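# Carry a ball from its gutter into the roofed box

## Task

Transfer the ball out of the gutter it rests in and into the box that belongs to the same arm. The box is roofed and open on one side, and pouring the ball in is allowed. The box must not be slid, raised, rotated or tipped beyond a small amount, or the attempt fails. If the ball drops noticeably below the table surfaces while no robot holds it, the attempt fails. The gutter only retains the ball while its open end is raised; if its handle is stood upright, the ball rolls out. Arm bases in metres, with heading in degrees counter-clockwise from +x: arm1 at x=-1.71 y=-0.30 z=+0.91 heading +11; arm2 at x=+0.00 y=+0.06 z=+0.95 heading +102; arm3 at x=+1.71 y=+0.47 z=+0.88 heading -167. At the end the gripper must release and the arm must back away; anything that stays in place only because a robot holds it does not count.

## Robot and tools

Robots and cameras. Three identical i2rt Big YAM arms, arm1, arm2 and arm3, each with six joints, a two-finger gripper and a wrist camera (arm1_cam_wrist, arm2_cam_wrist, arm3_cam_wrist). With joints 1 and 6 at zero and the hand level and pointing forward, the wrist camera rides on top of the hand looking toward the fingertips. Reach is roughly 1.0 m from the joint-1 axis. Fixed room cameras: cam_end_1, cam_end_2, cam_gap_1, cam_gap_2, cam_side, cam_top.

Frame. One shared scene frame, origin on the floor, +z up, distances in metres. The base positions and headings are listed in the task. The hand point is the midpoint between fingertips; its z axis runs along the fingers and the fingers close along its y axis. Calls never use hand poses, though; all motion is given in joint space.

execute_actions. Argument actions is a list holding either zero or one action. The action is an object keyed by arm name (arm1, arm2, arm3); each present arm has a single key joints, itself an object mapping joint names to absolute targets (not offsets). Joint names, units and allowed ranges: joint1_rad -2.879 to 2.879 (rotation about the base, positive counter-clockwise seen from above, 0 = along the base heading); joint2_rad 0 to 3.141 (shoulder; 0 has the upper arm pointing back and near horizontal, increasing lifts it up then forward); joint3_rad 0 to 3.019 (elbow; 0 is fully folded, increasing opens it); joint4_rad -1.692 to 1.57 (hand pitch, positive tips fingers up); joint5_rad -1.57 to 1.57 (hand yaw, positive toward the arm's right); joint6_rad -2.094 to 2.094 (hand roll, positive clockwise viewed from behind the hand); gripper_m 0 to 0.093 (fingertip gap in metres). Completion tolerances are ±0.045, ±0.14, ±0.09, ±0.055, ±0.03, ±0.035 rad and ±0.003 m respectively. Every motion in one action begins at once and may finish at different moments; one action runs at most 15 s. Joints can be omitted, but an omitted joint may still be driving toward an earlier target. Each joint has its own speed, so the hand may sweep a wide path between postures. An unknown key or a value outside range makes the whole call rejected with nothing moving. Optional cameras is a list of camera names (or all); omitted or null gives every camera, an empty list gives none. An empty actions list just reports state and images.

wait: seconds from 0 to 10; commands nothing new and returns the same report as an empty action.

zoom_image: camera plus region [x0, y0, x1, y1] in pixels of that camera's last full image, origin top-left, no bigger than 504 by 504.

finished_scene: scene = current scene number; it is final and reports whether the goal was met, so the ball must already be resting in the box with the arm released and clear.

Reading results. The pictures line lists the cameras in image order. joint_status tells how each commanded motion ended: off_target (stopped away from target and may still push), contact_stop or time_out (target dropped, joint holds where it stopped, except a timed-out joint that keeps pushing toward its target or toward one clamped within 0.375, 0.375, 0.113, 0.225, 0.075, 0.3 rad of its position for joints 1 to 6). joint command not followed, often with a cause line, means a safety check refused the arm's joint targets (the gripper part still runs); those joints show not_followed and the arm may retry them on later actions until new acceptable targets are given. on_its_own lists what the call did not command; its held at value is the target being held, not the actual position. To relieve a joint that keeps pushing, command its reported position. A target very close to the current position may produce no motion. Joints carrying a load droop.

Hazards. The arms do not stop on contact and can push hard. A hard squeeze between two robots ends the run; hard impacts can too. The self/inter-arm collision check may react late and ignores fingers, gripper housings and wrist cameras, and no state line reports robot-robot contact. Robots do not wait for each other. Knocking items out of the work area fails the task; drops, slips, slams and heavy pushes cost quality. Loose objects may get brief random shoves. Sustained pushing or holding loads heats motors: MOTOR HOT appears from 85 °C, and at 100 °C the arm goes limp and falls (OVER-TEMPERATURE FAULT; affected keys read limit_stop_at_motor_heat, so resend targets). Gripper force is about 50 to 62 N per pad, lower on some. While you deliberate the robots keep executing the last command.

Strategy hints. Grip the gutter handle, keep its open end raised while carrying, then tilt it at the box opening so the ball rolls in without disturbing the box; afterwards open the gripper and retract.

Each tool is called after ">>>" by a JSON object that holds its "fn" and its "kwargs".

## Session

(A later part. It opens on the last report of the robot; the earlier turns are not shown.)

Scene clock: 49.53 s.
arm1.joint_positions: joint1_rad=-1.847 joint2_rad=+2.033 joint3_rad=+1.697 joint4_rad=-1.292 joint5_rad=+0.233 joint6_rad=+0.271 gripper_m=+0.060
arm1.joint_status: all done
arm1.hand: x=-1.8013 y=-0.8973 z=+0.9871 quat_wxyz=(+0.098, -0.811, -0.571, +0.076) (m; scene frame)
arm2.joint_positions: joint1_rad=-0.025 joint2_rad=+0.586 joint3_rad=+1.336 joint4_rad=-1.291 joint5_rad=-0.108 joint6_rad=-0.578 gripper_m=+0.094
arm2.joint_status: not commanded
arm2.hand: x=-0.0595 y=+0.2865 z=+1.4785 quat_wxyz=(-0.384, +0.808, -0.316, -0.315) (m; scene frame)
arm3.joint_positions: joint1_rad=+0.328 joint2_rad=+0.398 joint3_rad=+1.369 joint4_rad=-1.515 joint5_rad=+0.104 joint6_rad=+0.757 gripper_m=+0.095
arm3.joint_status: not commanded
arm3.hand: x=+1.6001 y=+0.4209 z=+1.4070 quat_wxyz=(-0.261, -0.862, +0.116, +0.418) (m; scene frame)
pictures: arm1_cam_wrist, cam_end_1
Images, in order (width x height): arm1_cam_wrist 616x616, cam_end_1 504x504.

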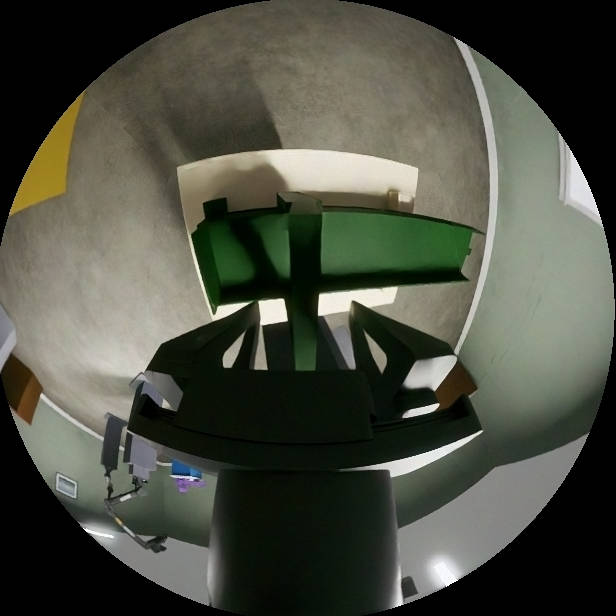

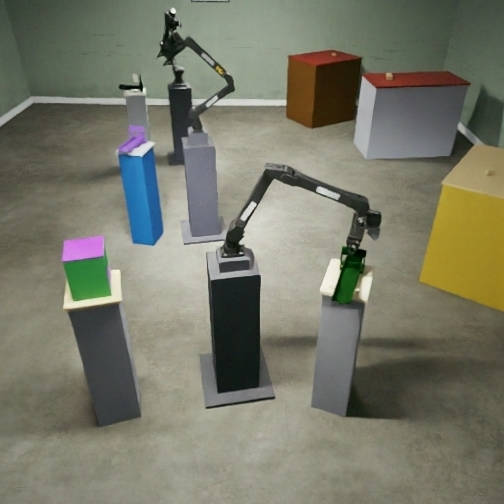

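>>> {"fn": "execute_actions", "kwargs": {"actions": [{"arm1":{"joints":{"joint2_rad":1.55,"joint3_rad":1.85,"joint4_rad":-1.4}}}]}}

>>> {"fn": "zoom_image", "kwargs": {"camera": "cam_end_1", "region": [290, 140, 420, 320]}}

>>> {"fn": "zoom_image", "kwargs": {"camera": "cam_side", "region": [0, 200, 90, 290]}}

Scene clock: 51.57 s.
arm1.joint_positions: joint1_rad=-1.847 joint2_rad=+1.554 joint3_rad=+1.838 joint4_rad=-1.393 joint5_rad=+0.233 joint6_rad=+0.271 gripper_m=+0.060
arm1.joint_status: all done
arm1.hand: x=-1.7946 y=-0.8564 z=+1.3155 quat_wxyz=(-0.101, -0.806, -0.533, +0.236) (m; scene frame)
arm2.joint_positions: joint1_rad=-0.025 joint2_rad=+0.586 joint3_rad=+1.336 joint4_rad=-1.291 joint5_rad=-0.108 joint6_rad=-0.578 gripper_m=+0.094
arm2.joint_status: not commanded
arm2.hand: x=-0.0595 y=+0.2865 z=+1.4785 quat_wxyz=(-0.384, +0.808, -0.316, -0.315) (m; scene frame)
arm3.joint_positions: joint1_rad=+0.328 joint2_rad=+0.398 joint3_rad=+1.369 joint4_rad=-1.515 joint5_rad=+0.104 joint6_rad=+0.757 gripper_m=+0.095
arm3.joint_status: not commanded
arm3.hand: x=+1.6001 y=+0.4209 z=+1.4070 quat_wxyz=(-0.261, -0.862, +0.116, +0.418) (m; scene frame)
pictures: arm1_cam_wrist, arm2_cam_wrist, arm3_cam_wrist, cam_end_1, cam_end_2, cam_gap_1, cam_gap_2, cam_side, cam_top
Images, in order (width x height): arm1_cam_wrist 616x616, arm2_cam_wrist 616x616, arm3_cam_wrist 616x616, cam_end_1 504x504, cam_end_2 504x504, cam_gap_1 504x504, cam_gap_2 504x504, cam_side 504x504, cam_top 504x504.

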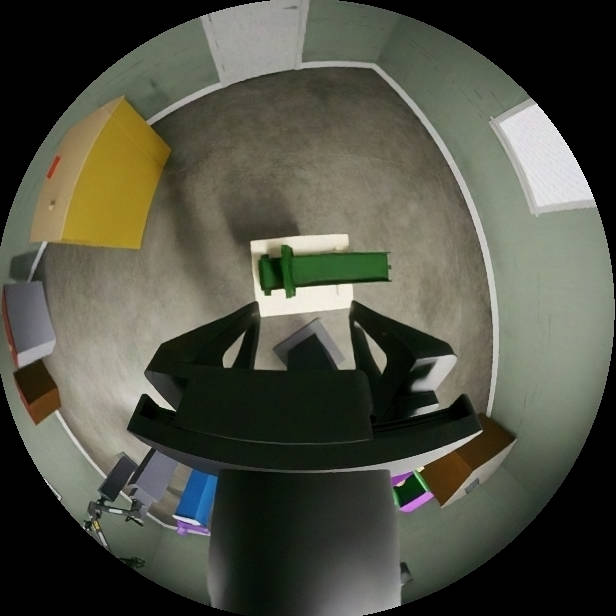

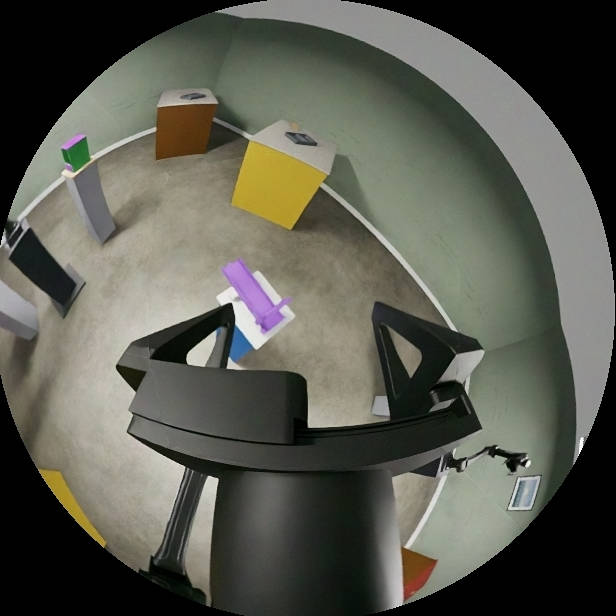

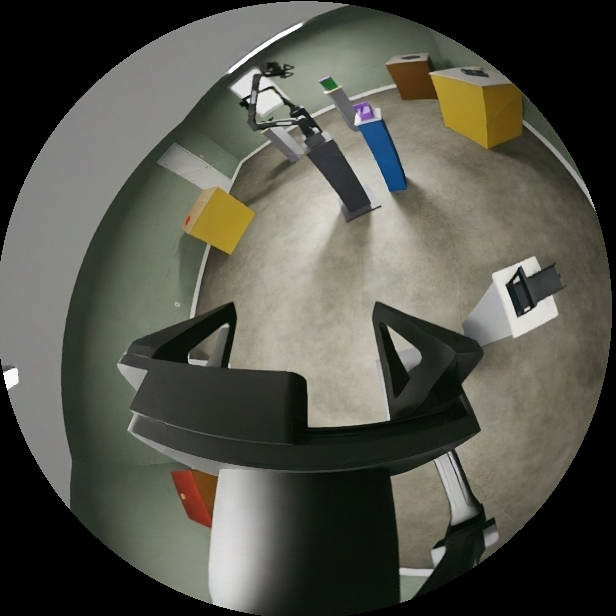

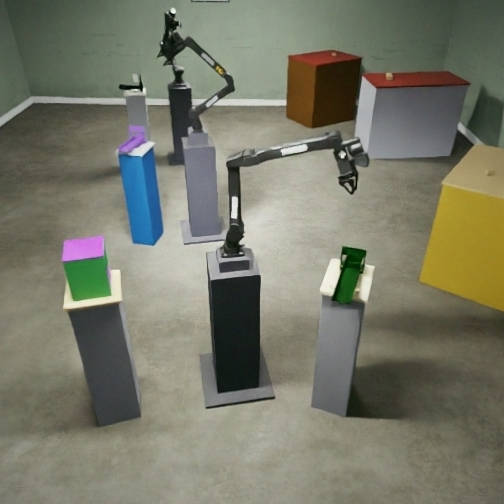

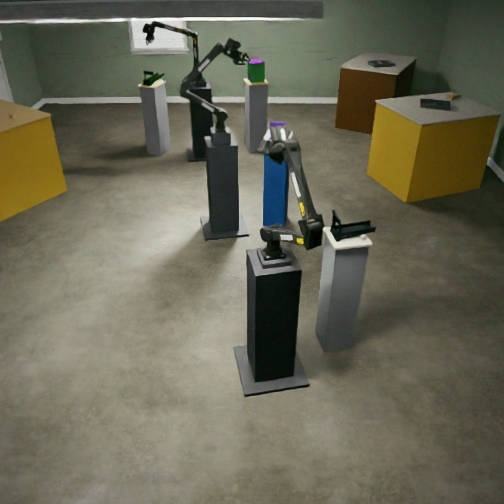

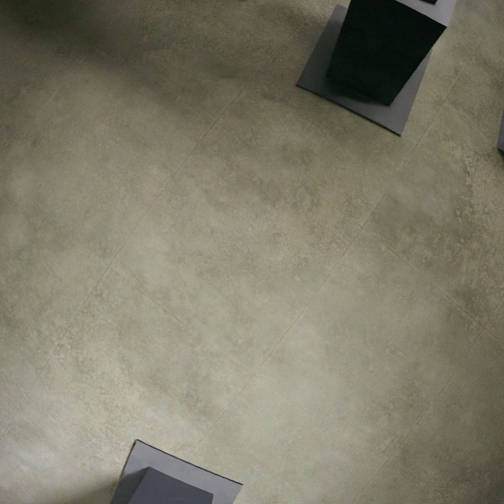

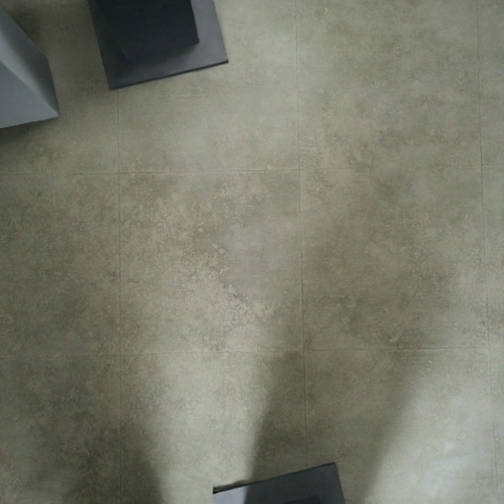

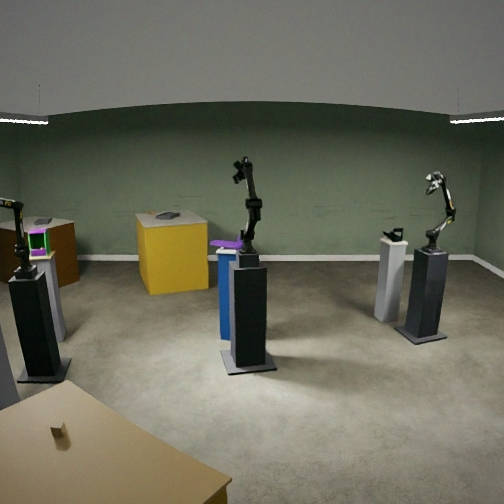

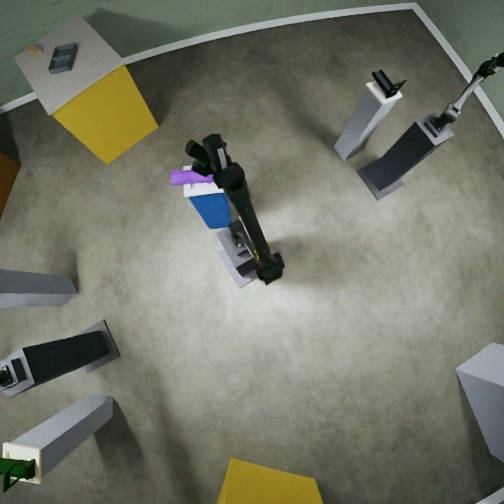

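Region (290, 140, 420, 320) of cam_end_1's 504x504 image, scaled by 2.800, with more detail than that image has.

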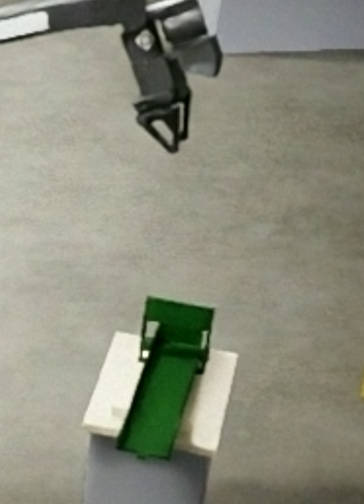

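Region (0, 200, 90, 290) of cam_side's 504x504 image, scaled by 5.600, with more detail than that image has.

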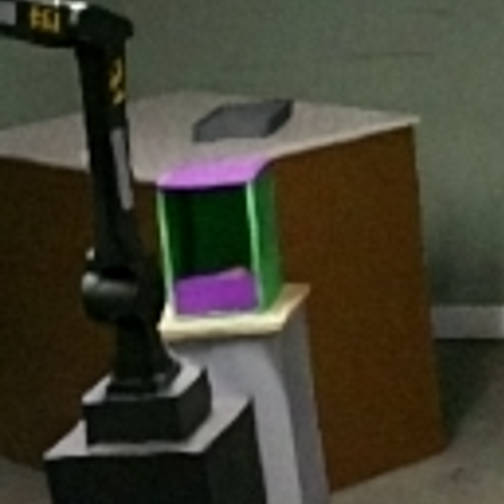

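>>> {"fn": "finished_scene", "kwargs": {"scene": 2}}

The scene is finished: the task was done.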